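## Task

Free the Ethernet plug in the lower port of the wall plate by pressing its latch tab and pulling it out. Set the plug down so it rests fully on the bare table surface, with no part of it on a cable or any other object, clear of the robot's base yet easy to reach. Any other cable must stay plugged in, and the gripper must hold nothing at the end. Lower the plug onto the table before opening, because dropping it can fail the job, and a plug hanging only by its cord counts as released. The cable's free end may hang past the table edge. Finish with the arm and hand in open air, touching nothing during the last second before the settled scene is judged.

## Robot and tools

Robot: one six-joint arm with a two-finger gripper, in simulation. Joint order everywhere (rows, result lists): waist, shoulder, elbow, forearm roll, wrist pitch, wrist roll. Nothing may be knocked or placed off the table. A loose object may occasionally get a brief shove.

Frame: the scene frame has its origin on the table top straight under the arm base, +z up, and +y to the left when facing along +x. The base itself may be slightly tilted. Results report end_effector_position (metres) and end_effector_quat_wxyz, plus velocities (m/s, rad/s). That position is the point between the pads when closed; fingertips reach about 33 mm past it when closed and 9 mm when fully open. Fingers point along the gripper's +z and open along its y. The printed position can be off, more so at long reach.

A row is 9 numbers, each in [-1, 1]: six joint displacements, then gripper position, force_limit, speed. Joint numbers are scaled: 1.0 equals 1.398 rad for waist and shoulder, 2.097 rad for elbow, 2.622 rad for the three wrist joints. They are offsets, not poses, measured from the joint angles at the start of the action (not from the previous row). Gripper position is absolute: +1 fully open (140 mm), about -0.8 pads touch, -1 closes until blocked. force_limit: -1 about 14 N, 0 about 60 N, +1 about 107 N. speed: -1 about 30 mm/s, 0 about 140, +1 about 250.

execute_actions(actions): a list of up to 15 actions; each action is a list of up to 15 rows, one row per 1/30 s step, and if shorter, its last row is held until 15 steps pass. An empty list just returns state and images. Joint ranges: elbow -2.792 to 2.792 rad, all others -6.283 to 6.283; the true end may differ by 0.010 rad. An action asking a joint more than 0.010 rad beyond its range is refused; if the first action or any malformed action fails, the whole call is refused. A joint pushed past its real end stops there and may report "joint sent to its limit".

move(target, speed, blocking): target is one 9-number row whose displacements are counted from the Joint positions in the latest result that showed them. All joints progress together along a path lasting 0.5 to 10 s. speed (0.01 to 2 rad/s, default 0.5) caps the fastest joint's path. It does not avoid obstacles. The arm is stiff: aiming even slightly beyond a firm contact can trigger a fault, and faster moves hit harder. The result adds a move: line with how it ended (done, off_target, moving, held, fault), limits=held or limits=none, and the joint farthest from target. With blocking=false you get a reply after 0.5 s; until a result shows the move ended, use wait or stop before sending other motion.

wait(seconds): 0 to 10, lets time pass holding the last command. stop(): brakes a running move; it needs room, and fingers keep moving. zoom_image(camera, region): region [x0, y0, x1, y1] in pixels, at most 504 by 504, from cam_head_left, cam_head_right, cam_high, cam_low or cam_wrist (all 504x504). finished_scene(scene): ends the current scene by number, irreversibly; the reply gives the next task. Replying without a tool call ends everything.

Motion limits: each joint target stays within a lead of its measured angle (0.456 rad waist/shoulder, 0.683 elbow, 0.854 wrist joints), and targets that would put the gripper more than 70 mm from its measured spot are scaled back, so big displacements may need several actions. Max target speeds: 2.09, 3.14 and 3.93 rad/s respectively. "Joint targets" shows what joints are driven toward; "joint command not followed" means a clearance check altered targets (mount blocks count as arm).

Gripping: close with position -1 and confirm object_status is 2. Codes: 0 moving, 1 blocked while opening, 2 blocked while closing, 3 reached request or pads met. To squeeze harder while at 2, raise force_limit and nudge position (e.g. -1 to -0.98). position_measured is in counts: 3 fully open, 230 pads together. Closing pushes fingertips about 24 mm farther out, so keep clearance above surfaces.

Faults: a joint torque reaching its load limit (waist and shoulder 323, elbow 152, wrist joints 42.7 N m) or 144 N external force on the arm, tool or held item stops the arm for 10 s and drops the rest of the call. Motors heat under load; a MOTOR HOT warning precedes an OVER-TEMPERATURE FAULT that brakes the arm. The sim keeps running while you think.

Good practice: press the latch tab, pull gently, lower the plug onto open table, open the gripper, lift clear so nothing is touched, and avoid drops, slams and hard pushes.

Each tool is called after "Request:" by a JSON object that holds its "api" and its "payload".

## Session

Request:
{"api": "execute_actions", "payload": {"actions": []}}

Scene clock: 0.00 s.
end_effector_position=(+0.6183, -0.2182, +0.2865) position_measured=3 object_status=3 end_effector_quat_wxyz=(+0.225, +0.589, +0.602, +0.489) end_effector_velocity=(-0.000, -0.001, -0.001) end_effector_angular_velocity=(+0.000, -0.000, -0.000)
Joint names: [waist, shoulder, elbow, forearm roll, wrist pitch, wrist roll]
Joint positions: [-0.825  0.11   2.236  1.483  1.018  4.386]
Joint velocities: [-0.001  0.001  0.     0.     0.001 -0.001]
Joint torques (N m, as the joint torque sensors report them, + toward a larger angle): no reading
Joint targets: [-0.825 0.110 2.236 1.483 1.018 4.386]

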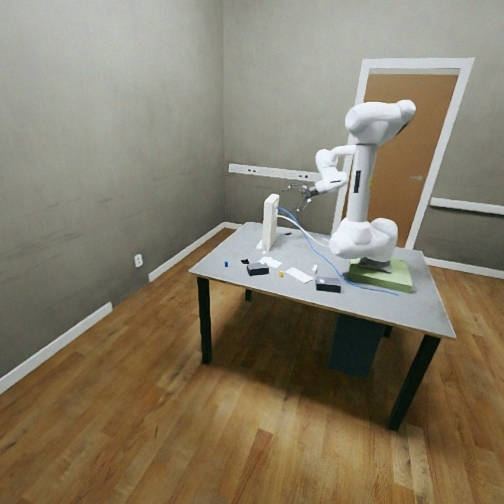

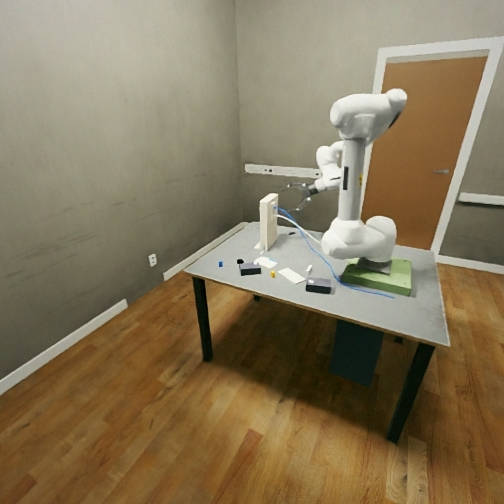

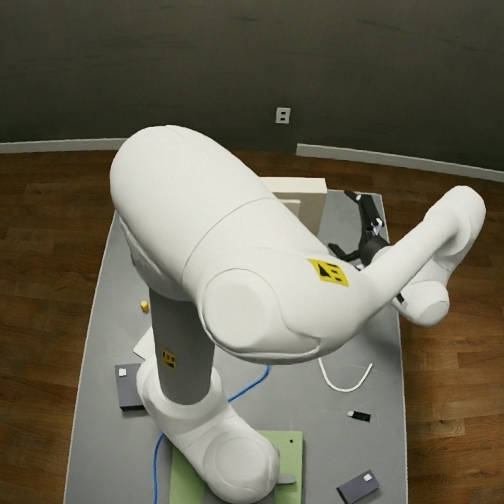

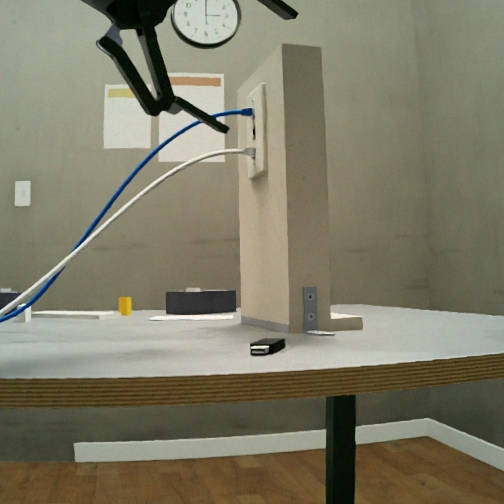

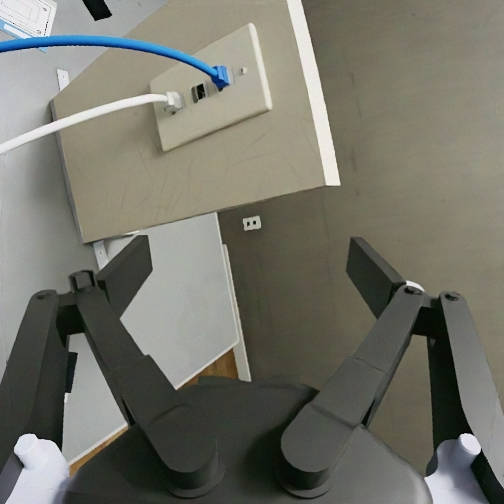

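Request:
{"api": "move", "payload": {"target": [0, 0, 0, 0.3906, 0, -0.4624, -0.3, 0, 0], "speed": 0.9}}

Request:
{"api": "zoom_image", "payload": {"camera": "cam_low", "region": [200, 70, 300, 190]}}

Scene clock: 115.40 s.
end_effector_position=(+0.6508, -0.4263, +0.4668) position_measured=167 object_status=3 end_effector_quat_wxyz=(+0.682, +0.445, +0.491, +0.310) end_effector_velocity=(-0.000, +0.000, +0.001) end_effector_angular_velocity=(-0.002, -0.001, -0.000)
Joint names: [waist, shoulder, elbow, forearm roll, wrist pitch, wrist roll]
Joint positions: [-0.825  0.11   2.236  2.507  1.018  3.174]
Joint velocities: [ 0.    -0.002 -0.     0.    -0.    -0.001]
Joint torques (N m, as the joint torque sensors report them, + toward a larger angle): [  1.29 -49.76 -35.66  -1.42   2.45   0.12]
Joint targets: [-0.825 0.110 2.236 2.507 1.018 3.174]
move: done; limits=none; farthest joint: the waist, 0.000 radians from its target (0.000 radians at the start)

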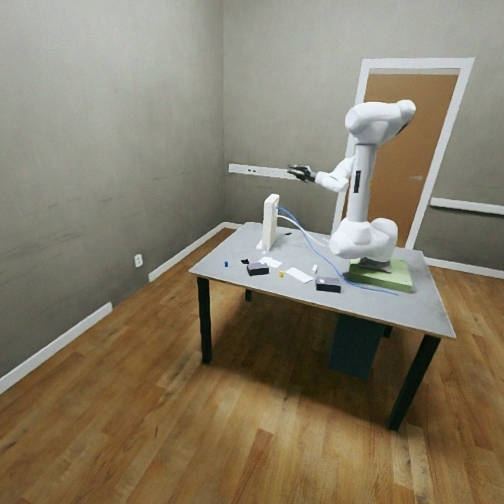

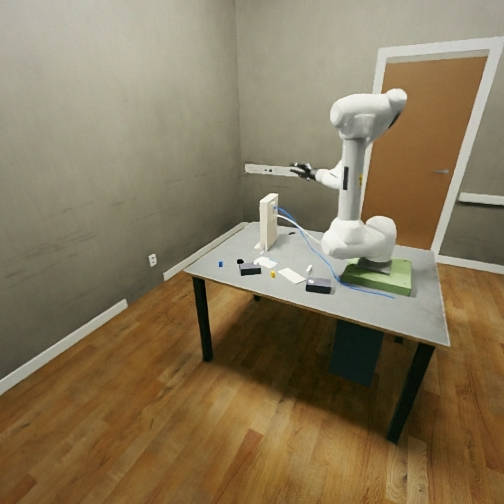

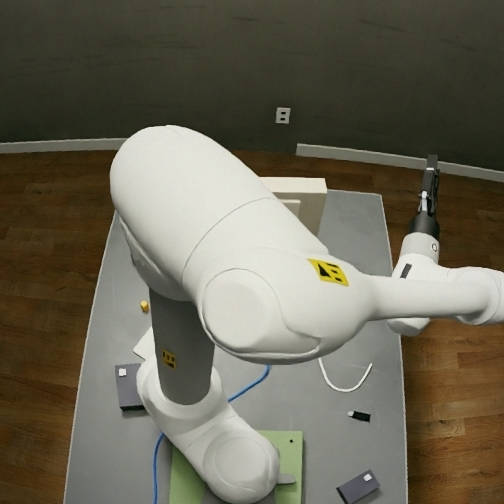

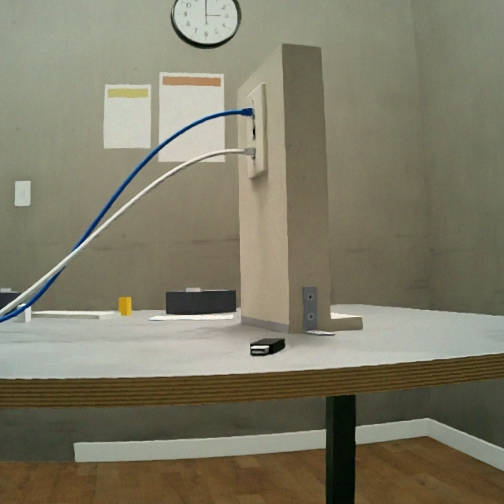

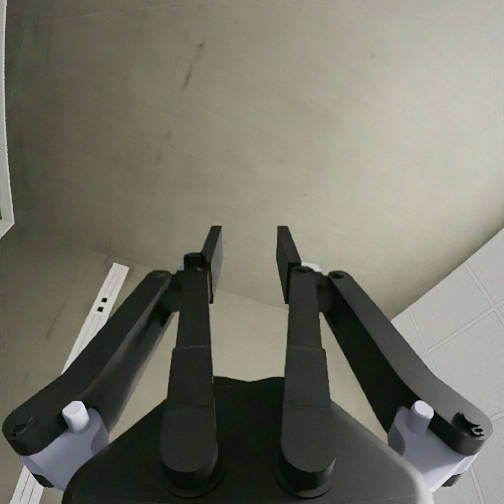

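Region (200, 70, 300, 190) of cam_low's 504x504 image, scaled by 4.200, with more detail than that image has.

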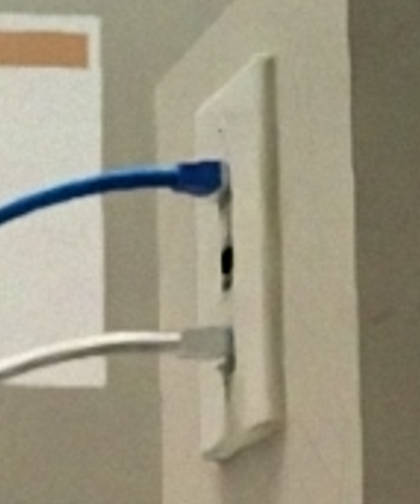

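Request:
{"api": "move", "payload": {"target": [0.1497, 0.2129, 0.2117, 0, 0.1942, 0, -0.3, 0, 0], "speed": 0.5}}

Request:
{"api": "zoom_image", "payload": {"camera": "cam_wrist", "region": [150, 40, 400, 290]}}

Scene clock: 124.43 s.
end_effector_position=(+0.5751, -0.1352, +0.2125) position_measured=167 object_status=3 end_effector_quat_wxyz=(+0.500, +0.500, +0.500, +0.501) end_effector_velocity=(-0.000, +0.001, -0.001) end_effector_angular_velocity=(+0.001, +0.002, +0.001)
Joint names: [waist, shoulder, elbow, forearm roll, wrist pitch, wrist roll]
Joint positions: [-0.616  0.408  2.68   2.507  1.527  3.174]
Joint velocities: [ 0.001  0.001  0.001 -0.    -0.    -0.001]
Joint torques (N m, as the joint torque sensors report them, + toward a larger angle): [  1.06 -51.28  -7.44   0.08   2.61   0.27]
Joint targets: [-0.616 0.408 2.680 2.507 1.527 3.174]
move: done; limits=none; farthest joint: the waist, 0.000 radians from its target (0.209 radians at the start)

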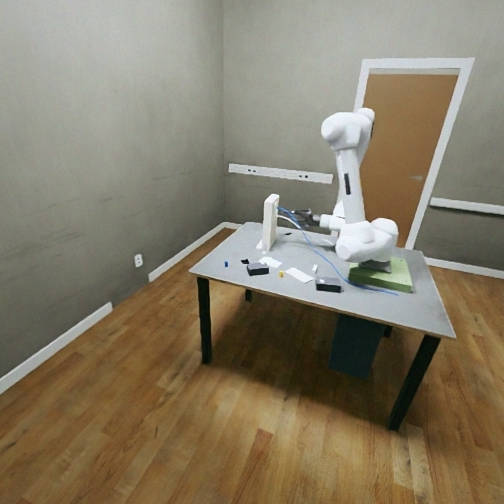

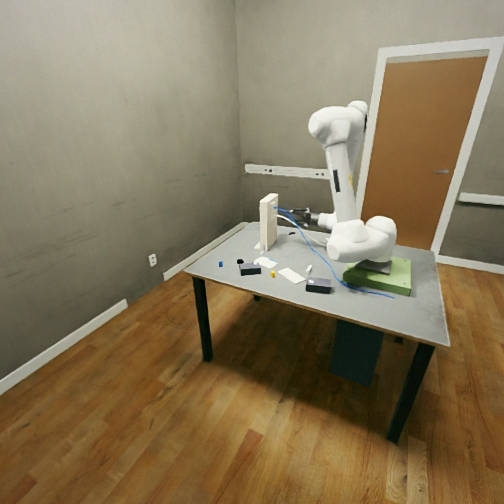

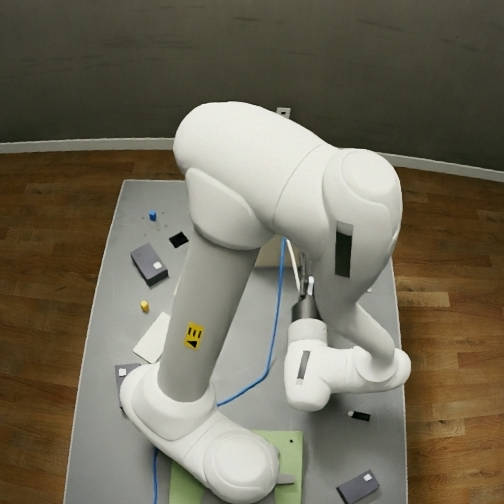

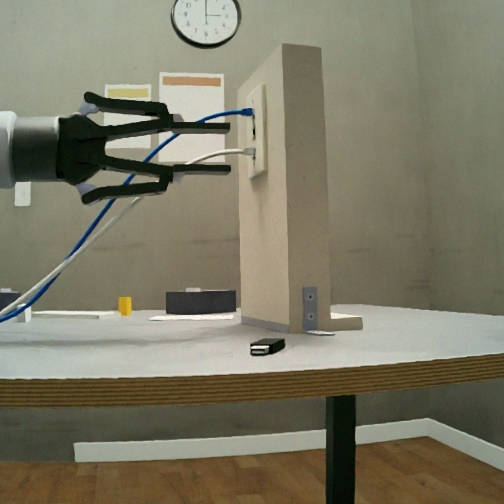

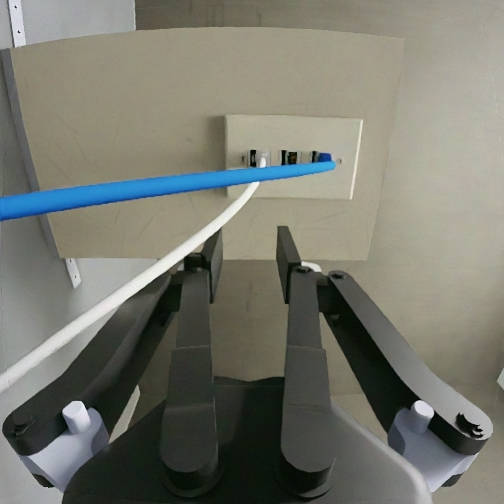

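Region (150, 40, 400, 290) of cam_wrist's 504x504 image, scaled by 2.016, with more detail than that image has.

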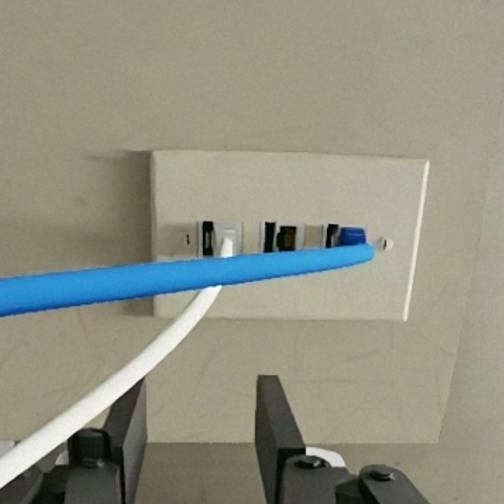

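Request:
{"api": "execute_actions", "payload": {"actions": []}}

Scene clock: 149.23 s.
end_effector_position=(+0.5751, -0.1351, +0.2124) position_measured=167 object_status=3 end_effector_quat_wxyz=(+0.500, +0.500, +0.500, +0.501) end_effector_velocity=(-0.000, +0.000, +0.002) end_effector_angular_velocity=(-0.001, -0.003, +0.000)
Joint names: [waist, shoulder, elbow, forearm roll, wrist pitch, wrist roll]
Joint positions: [-0.616  0.408  2.68   2.507  1.527  3.174]
Joint velocities: [ 0.    -0.003  0.001  0.     0.001 -0.   ]
Joint torques (N m, as the joint torque sensors report them, + toward a larger angle): [  0.14 -50.25  -8.08   0.23   2.62   0.06]
Joint targets: [-0.616 0.408 2.680 2.507 1.527 3.174]

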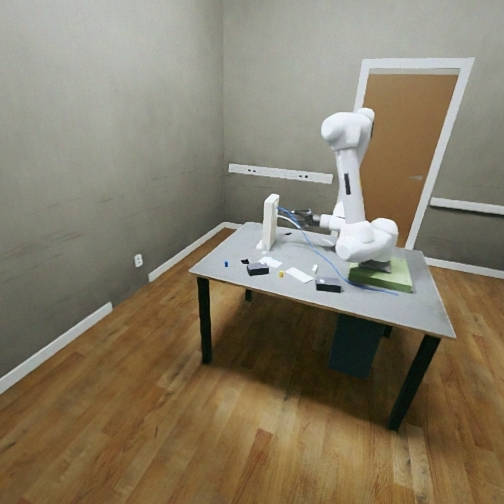

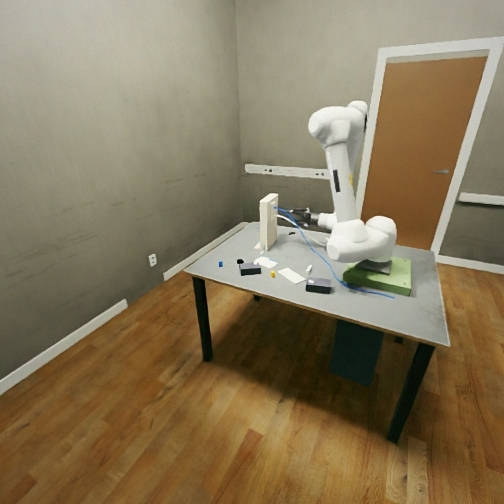

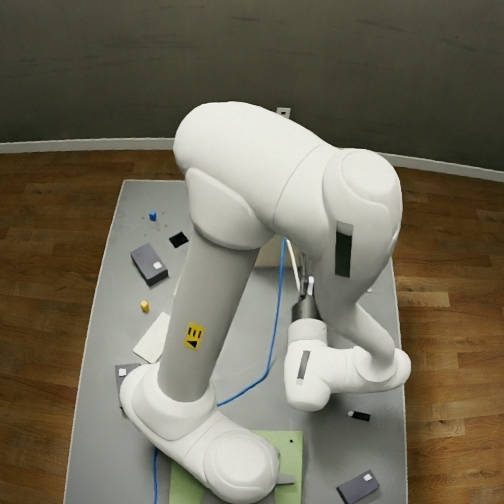

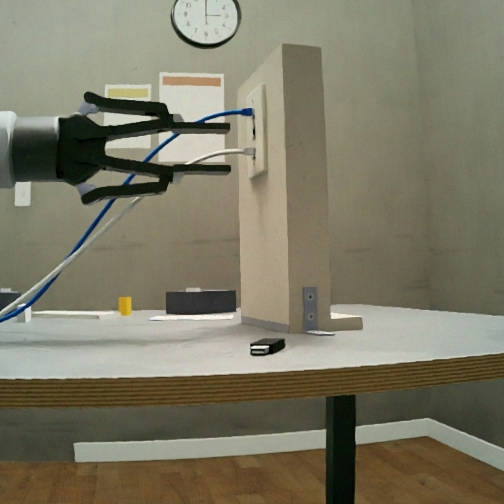

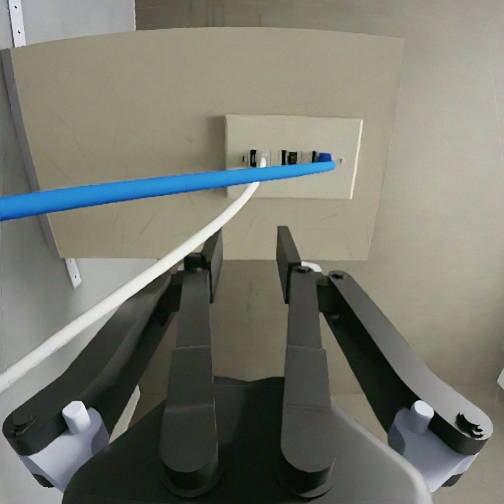

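Request:
{"api": "move", "payload": {"target": [0.1451, -0.0289, 0.0063, 0.0771, -0.0113, 0.0005, -0.3, 0, 0], "speed": 0.12}}

Scene clock: 271.27 s.
end_effector_position=(+0.5901, -0.0801, +0.2231) position_measured=167 object_status=3 end_effector_quat_wxyz=(+0.500, +0.500, +0.500, +0.501) end_effector_velocity=(+0.000, -0.000, +0.000) end_effector_angular_velocity=(-0.000, -0.001, -0.001)
Joint names: [waist, shoulder, elbow, forearm roll, wrist pitch, wrist roll]
Joint positions: [-0.413  0.368  2.694  2.709  1.498  3.175]
Joint velocities: [ 0.    -0.001 -0.     0.001 -0.    -0.   ]
Joint torques (N m, as the joint torque sensors report them, + toward a larger angle): [  0.8  -48.38  -8.78  -0.25   2.68  -0.01]
Joint targets: [-0.413 0.368 2.694 2.709 1.498 3.175]
move: done; limits=none; farthest joint: the waist, 0.000 radians from its target (0.203 radians at the start)

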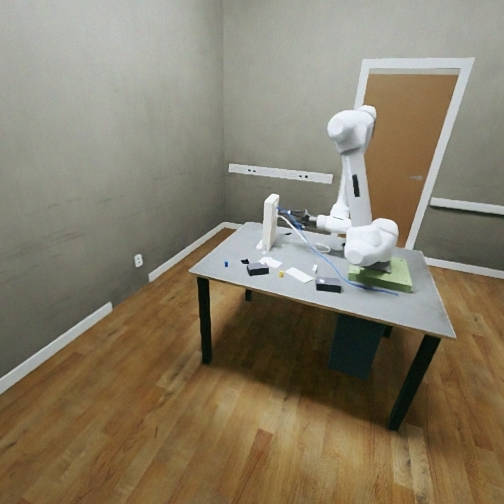

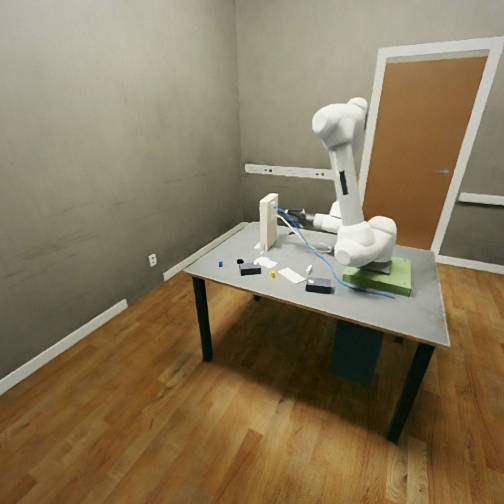

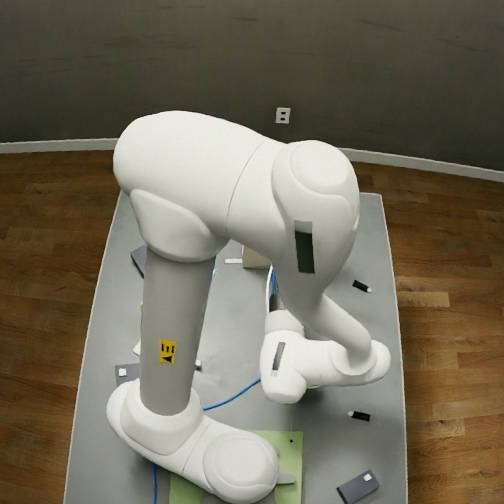

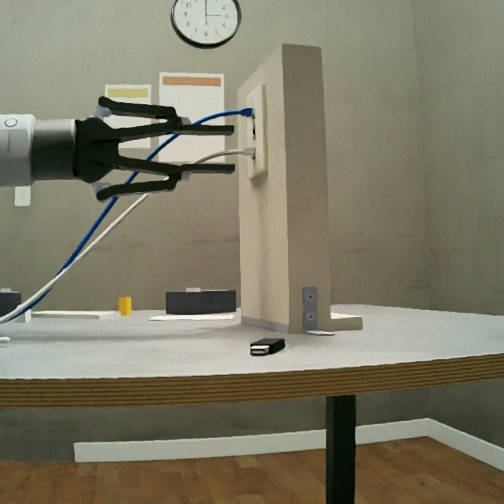

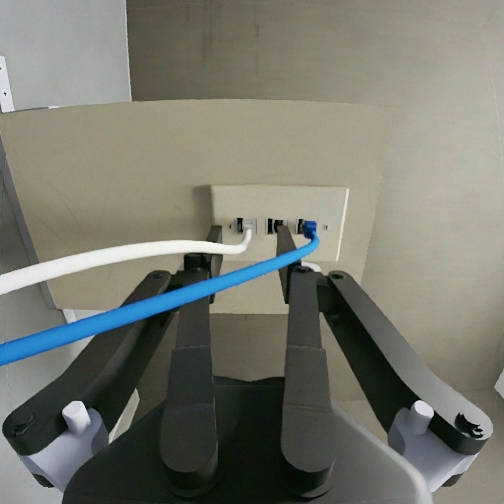

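Request:
{"api": "zoom_image", "payload": {"camera": "cam_wrist", "region": [180, 160, 360, 300]}}

Request:
{"api": "zoom_image", "payload": {"camera": "cam_low", "region": [150, 70, 310, 200]}}

Region (180, 160, 360, 300) of cam_wrist's 504x504 image, scaled by 2.800, with more detail than that image has.

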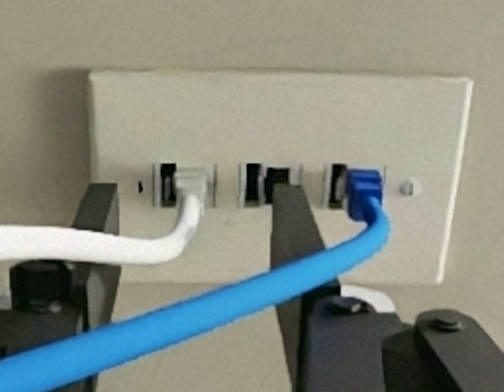

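Region (150, 70, 310, 200) of cam_low's 504x504 image, scaled by 3.150, with more detail than that image has; it fills the top 410 rows of this view, and the rest is white.

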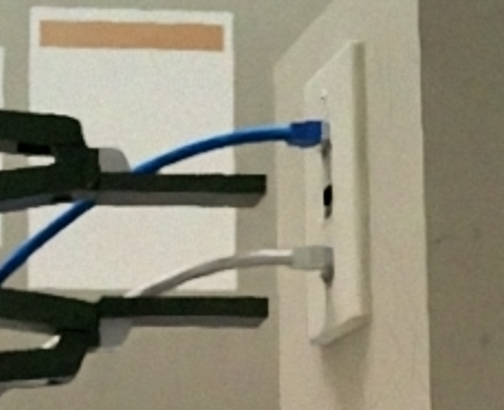

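Request:
{"api": "move", "payload": {"target": [0.02324, 0.00773, -0.00958, 0.01231, -0.00367, 0.0005, -0.5, 0, -0.5], "speed": 0.04}}

Request:
{"api": "zoom_image", "payload": {"camera": "cam_wrist", "region": [180, 160, 360, 300]}}

Request:
{"api": "zoom_image", "payload": {"camera": "cam_low", "region": [150, 70, 310, 200]}}

Scene clock: 306.47 s.
end_effector_position=(+0.6031, -0.0761, +0.2211) position_measured=192 object_status=3 end_effector_quat_wxyz=(+0.500, +0.500, +0.500, +0.501) end_effector_velocity=(+0.000, +0.000, -0.000) end_effector_angular_velocity=(-0.001, +0.001, -0.000)
Joint names: [waist, shoulder, elbow, forearm roll, wrist pitch, wrist roll]
Joint positions: [-0.38   0.378  2.673  2.741  1.488  3.177]
Joint velocities: [ 0.001  0.    -0.     0.001 -0.001 -0.001]
Joint torques (N m, as the joint torque sensors report them, + toward a larger angle): [  0.77 -51.03  -8.89  -0.49   2.78   0.16]
Joint targets: [-0.380 0.378 2.673 2.741 1.488 3.177]
move: done; limits=none; farthest joint: the waist, 0.000 radians from its target (0.032 radians at the start)

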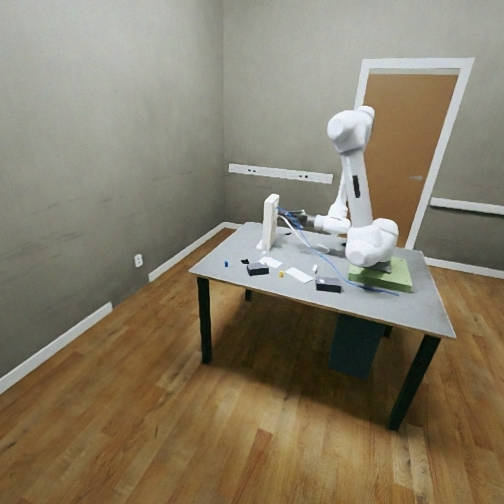

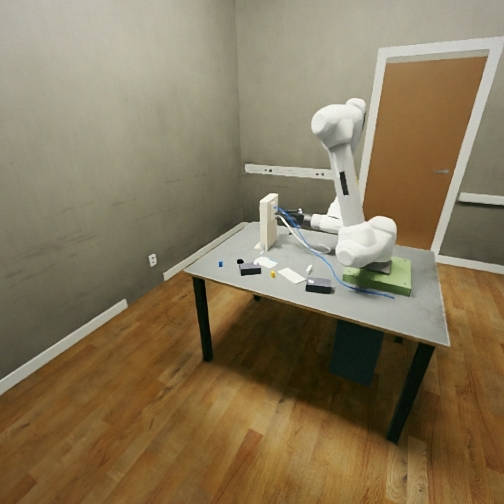

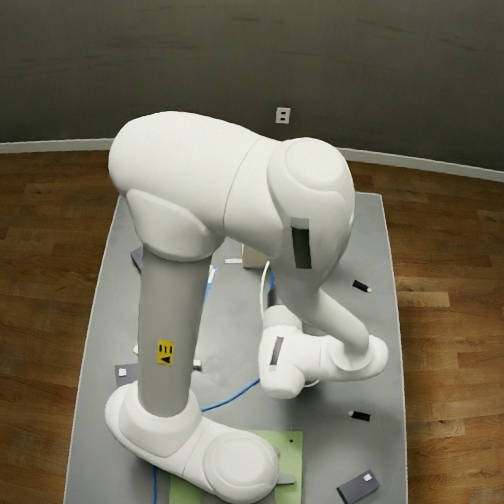

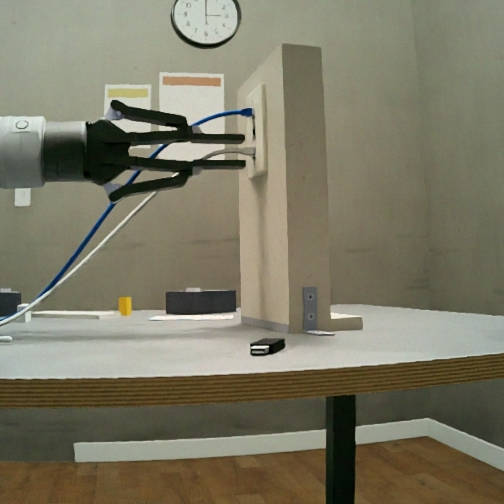

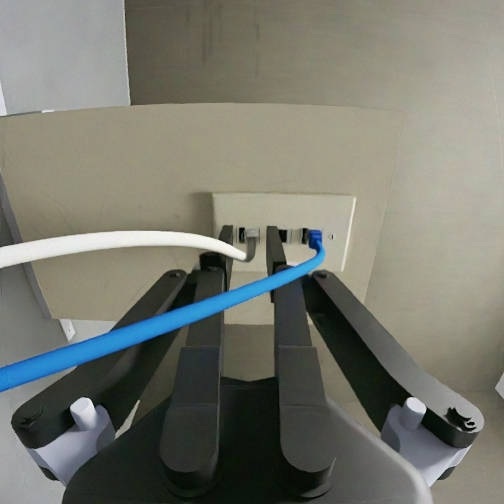

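Region (180, 160, 360, 300) of cam_wrist's 504x504 image, scaled by 2.800, with more detail than that image has.

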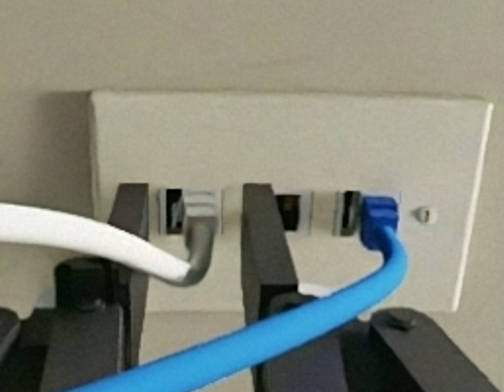

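Region (150, 70, 310, 200) of cam_low's 504x504 image, scaled by 3.150, with more detail than that image has; it fills the top 410 rows of this view, and the rest is white.

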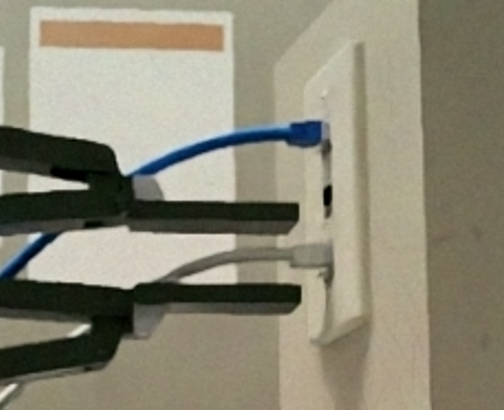

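Request:
{"api": "move", "payload": {"target": [0.01053, 0.00262, -0.00909, 0.00543, -0.00564, 0.00175, -0.5, 0, -0.5], "speed": 0.02}}

Request:
{"api": "zoom_image", "payload": {"camera": "cam_low", "region": [150, 70, 310, 200]}}

Request:
{"api": "zoom_image", "payload": {"camera": "cam_wrist", "region": [180, 160, 360, 300]}}

Scene clock: 339.93 s.
end_effector_position=(+0.6140, -0.0761, +0.2211) position_measured=192 object_status=3 end_effector_quat_wxyz=(+0.500, +0.500, +0.500, +0.501) end_effector_velocity=(-0.000, -0.000, -0.002) end_effector_angular_velocity=(+0.001, +0.003, -0.001)
Joint names: [waist, shoulder, elbow, forearm roll, wrist pitch, wrist roll]
Joint positions: [-0.366  0.382  2.654  2.755  1.473  3.181]
Joint velocities: [-0.     0.002  0.001  0.001 -0.001  0.   ]
Joint torques (N m, as the joint torque sensors report them, + toward a larger angle): [  2.1  -51.91  -9.61  -0.21   2.78   0.23]
Joint targets: [-0.366 0.382 2.654 2.755 1.473 3.181]
move: done; limits=none; farthest joint: the elbow, 0.001 radians from its target (0.020 radians at the start)

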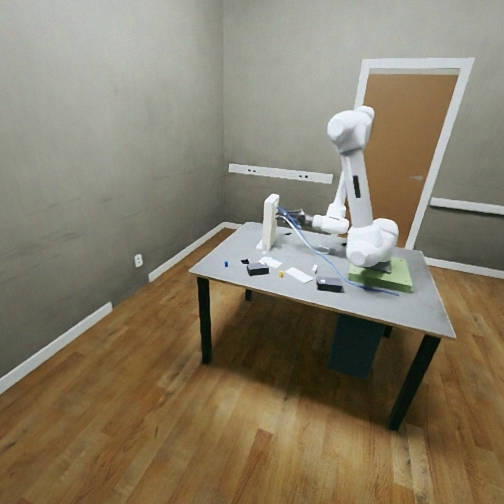

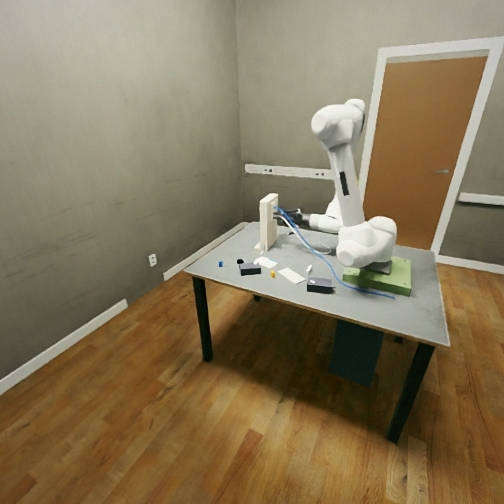

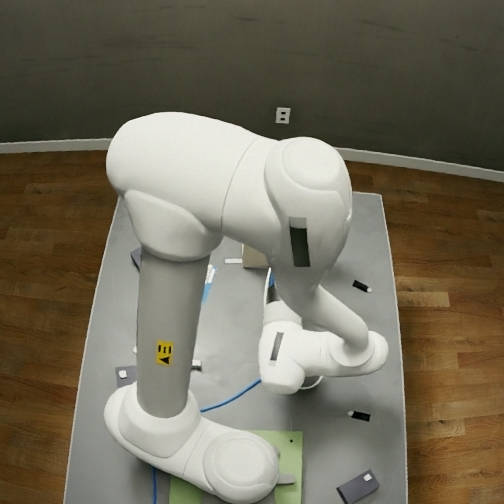

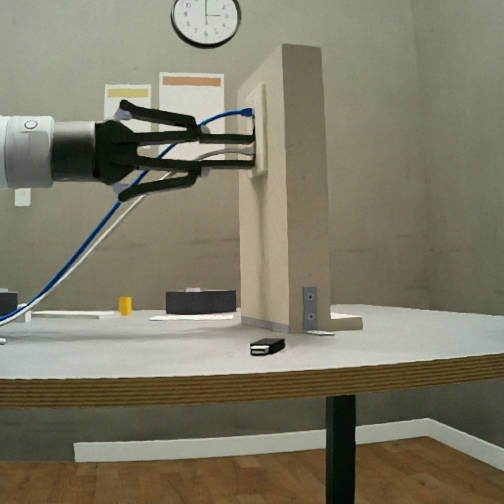

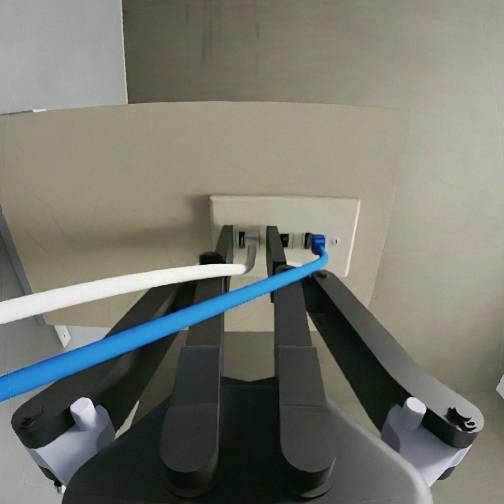

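Region (150, 70, 310, 200) of cam_low's 504x504 image, scaled by 3.150, with more detail than that image has; it fills the top 410 rows of this view, and the rest is white.

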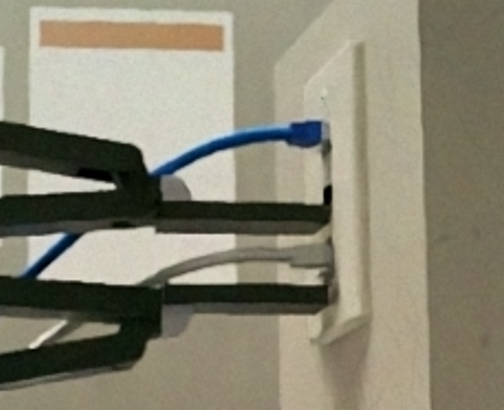

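Region (180, 160, 360, 300) of cam_wrist's 504x504 image, scaled by 2.800, with more detail than that image has.

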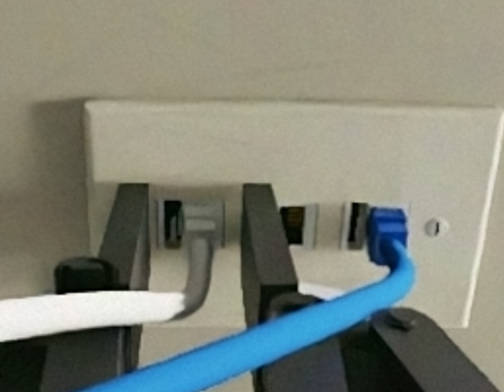

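Request:
{"api": "move", "payload": {"target": [0.0018, 0.0005, -0.00165, 0.00095, -0.00102, 0.0003, -0.5, 0, -0.5], "speed": 0.01}}

Scene clock: 352.40 s.
end_effector_position=(+0.6160, -0.0761, +0.2211) position_measured=192 object_status=3 end_effector_quat_wxyz=(+0.500, +0.500, +0.500, +0.501) end_effector_velocity=(+0.000, +0.000, -0.001) end_effector_angular_velocity=(+0.000, +0.001, +0.000)
Joint names: [waist, shoulder, elbow, forearm roll, wrist pitch, wrist roll]
Joint positions: [-0.363  0.383  2.651  2.758  1.471  3.182]
Joint velocities: [ 0.001  0.    -0.     0.001 -0.001  0.   ]
Joint torques (N m, as the joint torque sensors report them, + toward a larger angle): [  2.36 -51.13  -9.98  -0.37   2.72  -0.04]
Joint targets: [-0.363 0.383 2.651 2.758 1.471 3.182]
move: done; limits=none; farthest joint: the waist, 0.000 radians from its target (0.002 radians at the start)

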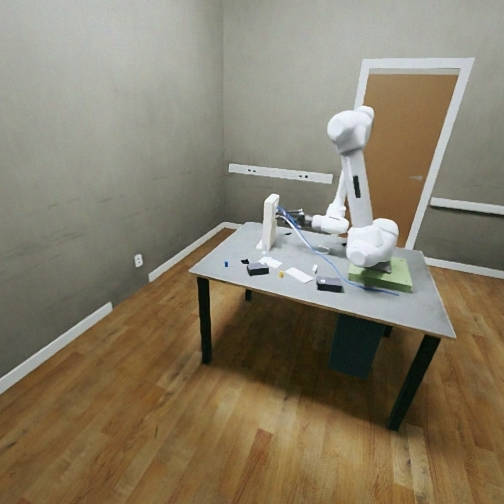

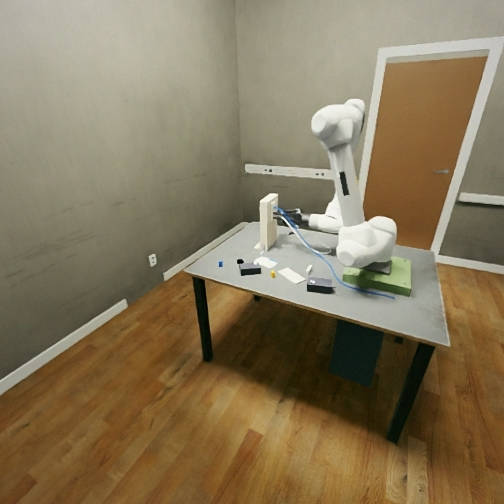

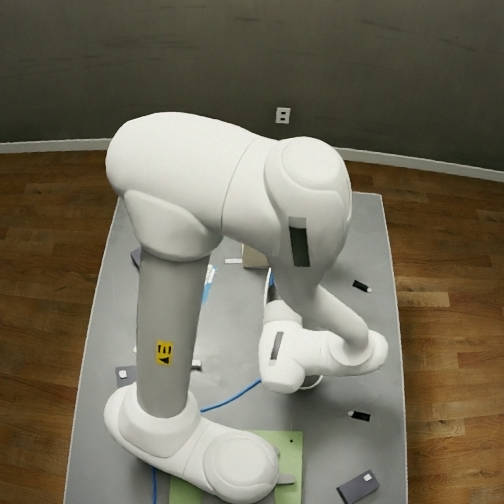

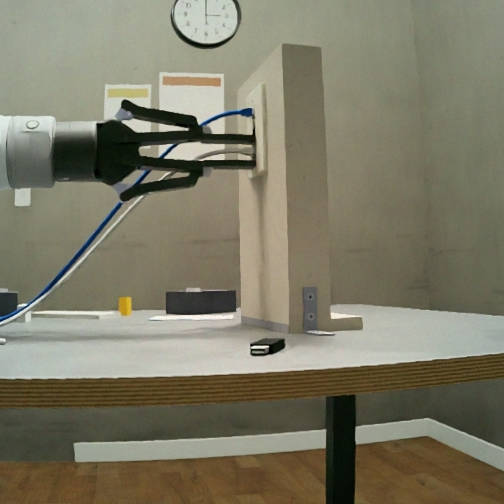

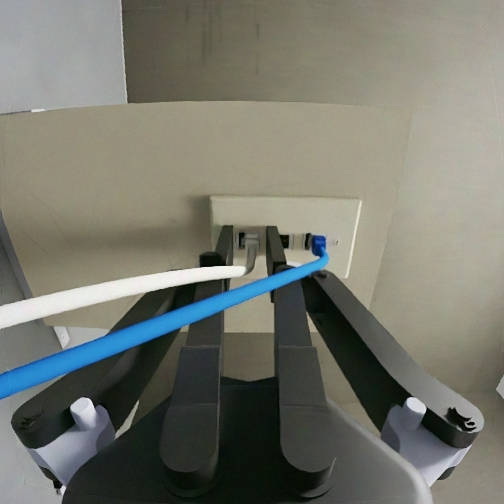

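Request:
{"api": "move", "payload": {"target": [0.0014, 0.00037, -0.00124, 0.00071, -0.00077, 0.00024, -0.5, 0, -0.5], "speed": 0.01}}

Scene clock: 356.93 s.
end_effector_position=(+0.6174, -0.0761, +0.2211) position_measured=192 object_status=3 end_effector_quat_wxyz=(+0.500, +0.500, +0.500, +0.501) end_effector_velocity=(+0.001, -0.001, -0.000) end_effector_angular_velocity=(-0.000, -0.000, -0.002)
Joint names: [waist, shoulder, elbow, forearm roll, wrist pitch, wrist roll]
Joint positions: [-0.361  0.383  2.649  2.76   1.469  3.183]
Joint velocities: [-0.001  0.001 -0.001  0.    -0.    -0.   ]
Joint torques (N m, as the joint torque sensors report them, + toward a larger angle): [ 12.47 -39.27 -60.26  -2.03  -2.5   -0.12]
Joint targets: [-0.361 0.383 2.648 2.760 1.469 3.183]
move: done; limits=none; farthest joint: the waist, 0.000 radians from its target (0.002 radians at the start)

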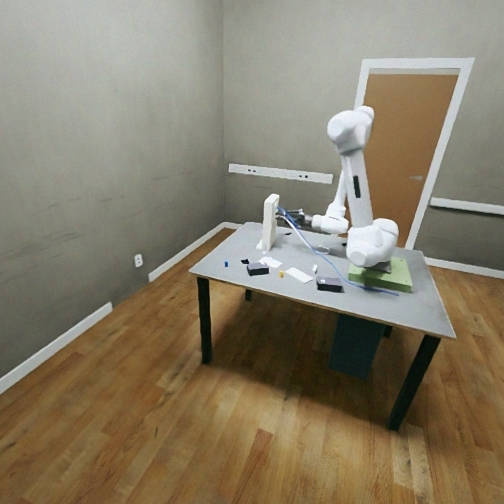

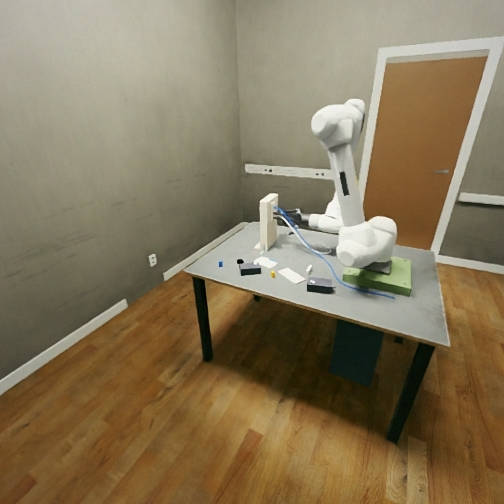

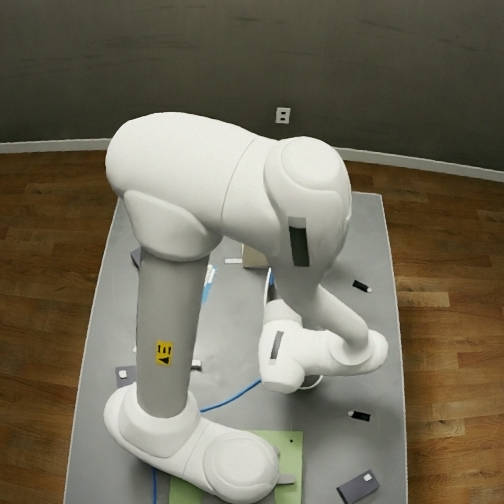

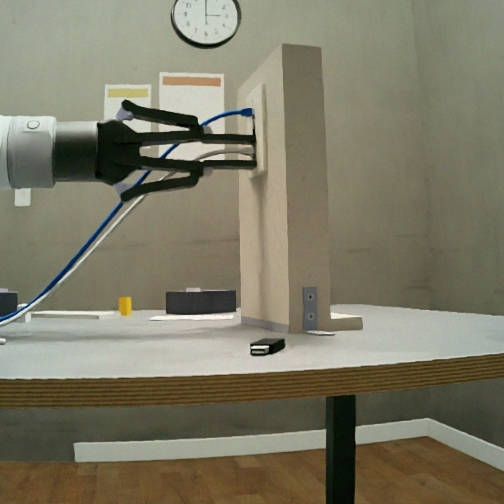

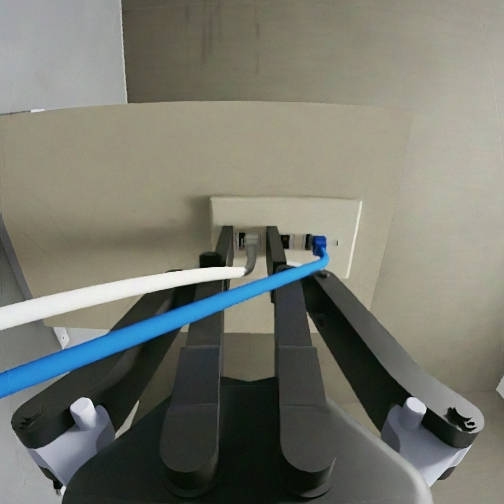

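Strong contact; back off 2.6 mm immediately.

Request:
{"api": "move", "payload": {"target": [-0.0024, -0.00064, 0.00215, -0.00123, 0.00133, -0.0004, -0.5, 0, -0.5], "speed": 0.01}}

Scene clock: 361.60 s.
end_effector_position=(+0.6148, -0.0761, +0.2210) position_measured=192 object_status=3 end_effector_quat_wxyz=(+0.500, +0.500, +0.500, +0.501) end_effector_velocity=(+0.000, +0.000, +0.000) end_effector_angular_velocity=(-0.002, -0.000, +0.001)
Joint names: [waist, shoulder, elbow, forearm roll, wrist pitch, wrist roll]
Joint positions: [-0.365  0.382  2.653  2.757  1.472  3.182]
Joint velocities: [-0.    -0.    -0.    -0.001 -0.    -0.002]
Joint torques (N m, as the joint torque sensors report them, + toward a larger angle): [  1.61 -50.2   -9.44  -0.72   2.7    0.12]
Joint targets: [-0.365 0.382 2.653 2.757 1.472 3.182]
move: done; limits=none; farthest joint: the waist, 0.000 radians from its target (0.003 radians at the start)

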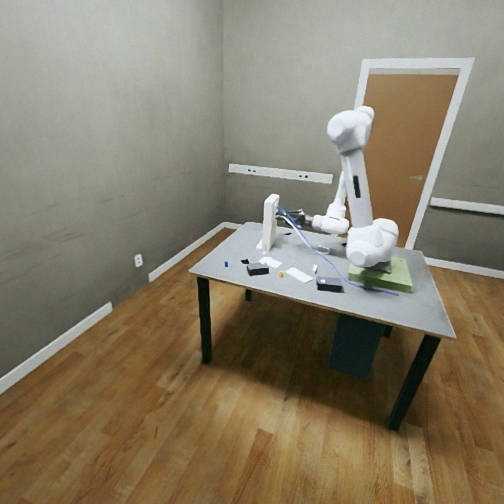

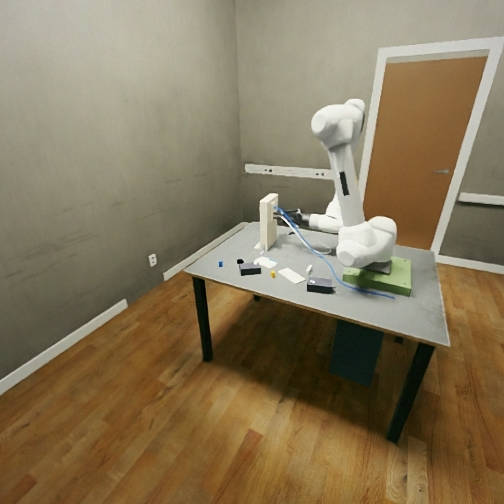

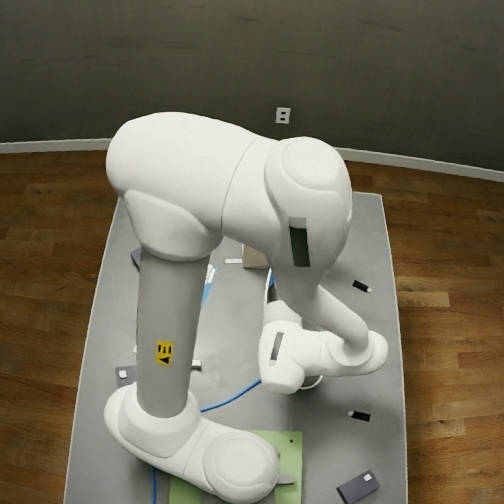

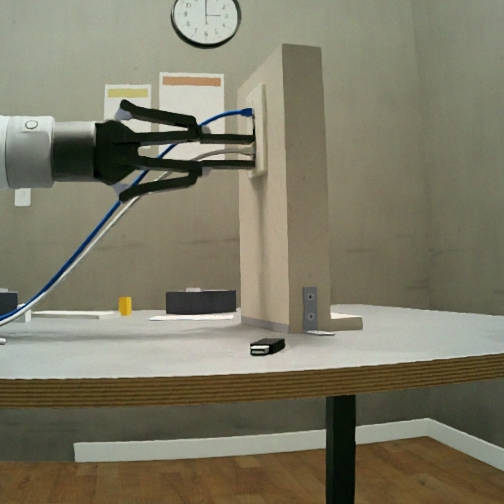

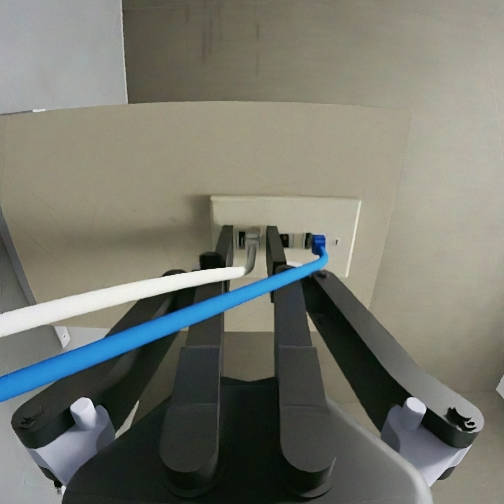

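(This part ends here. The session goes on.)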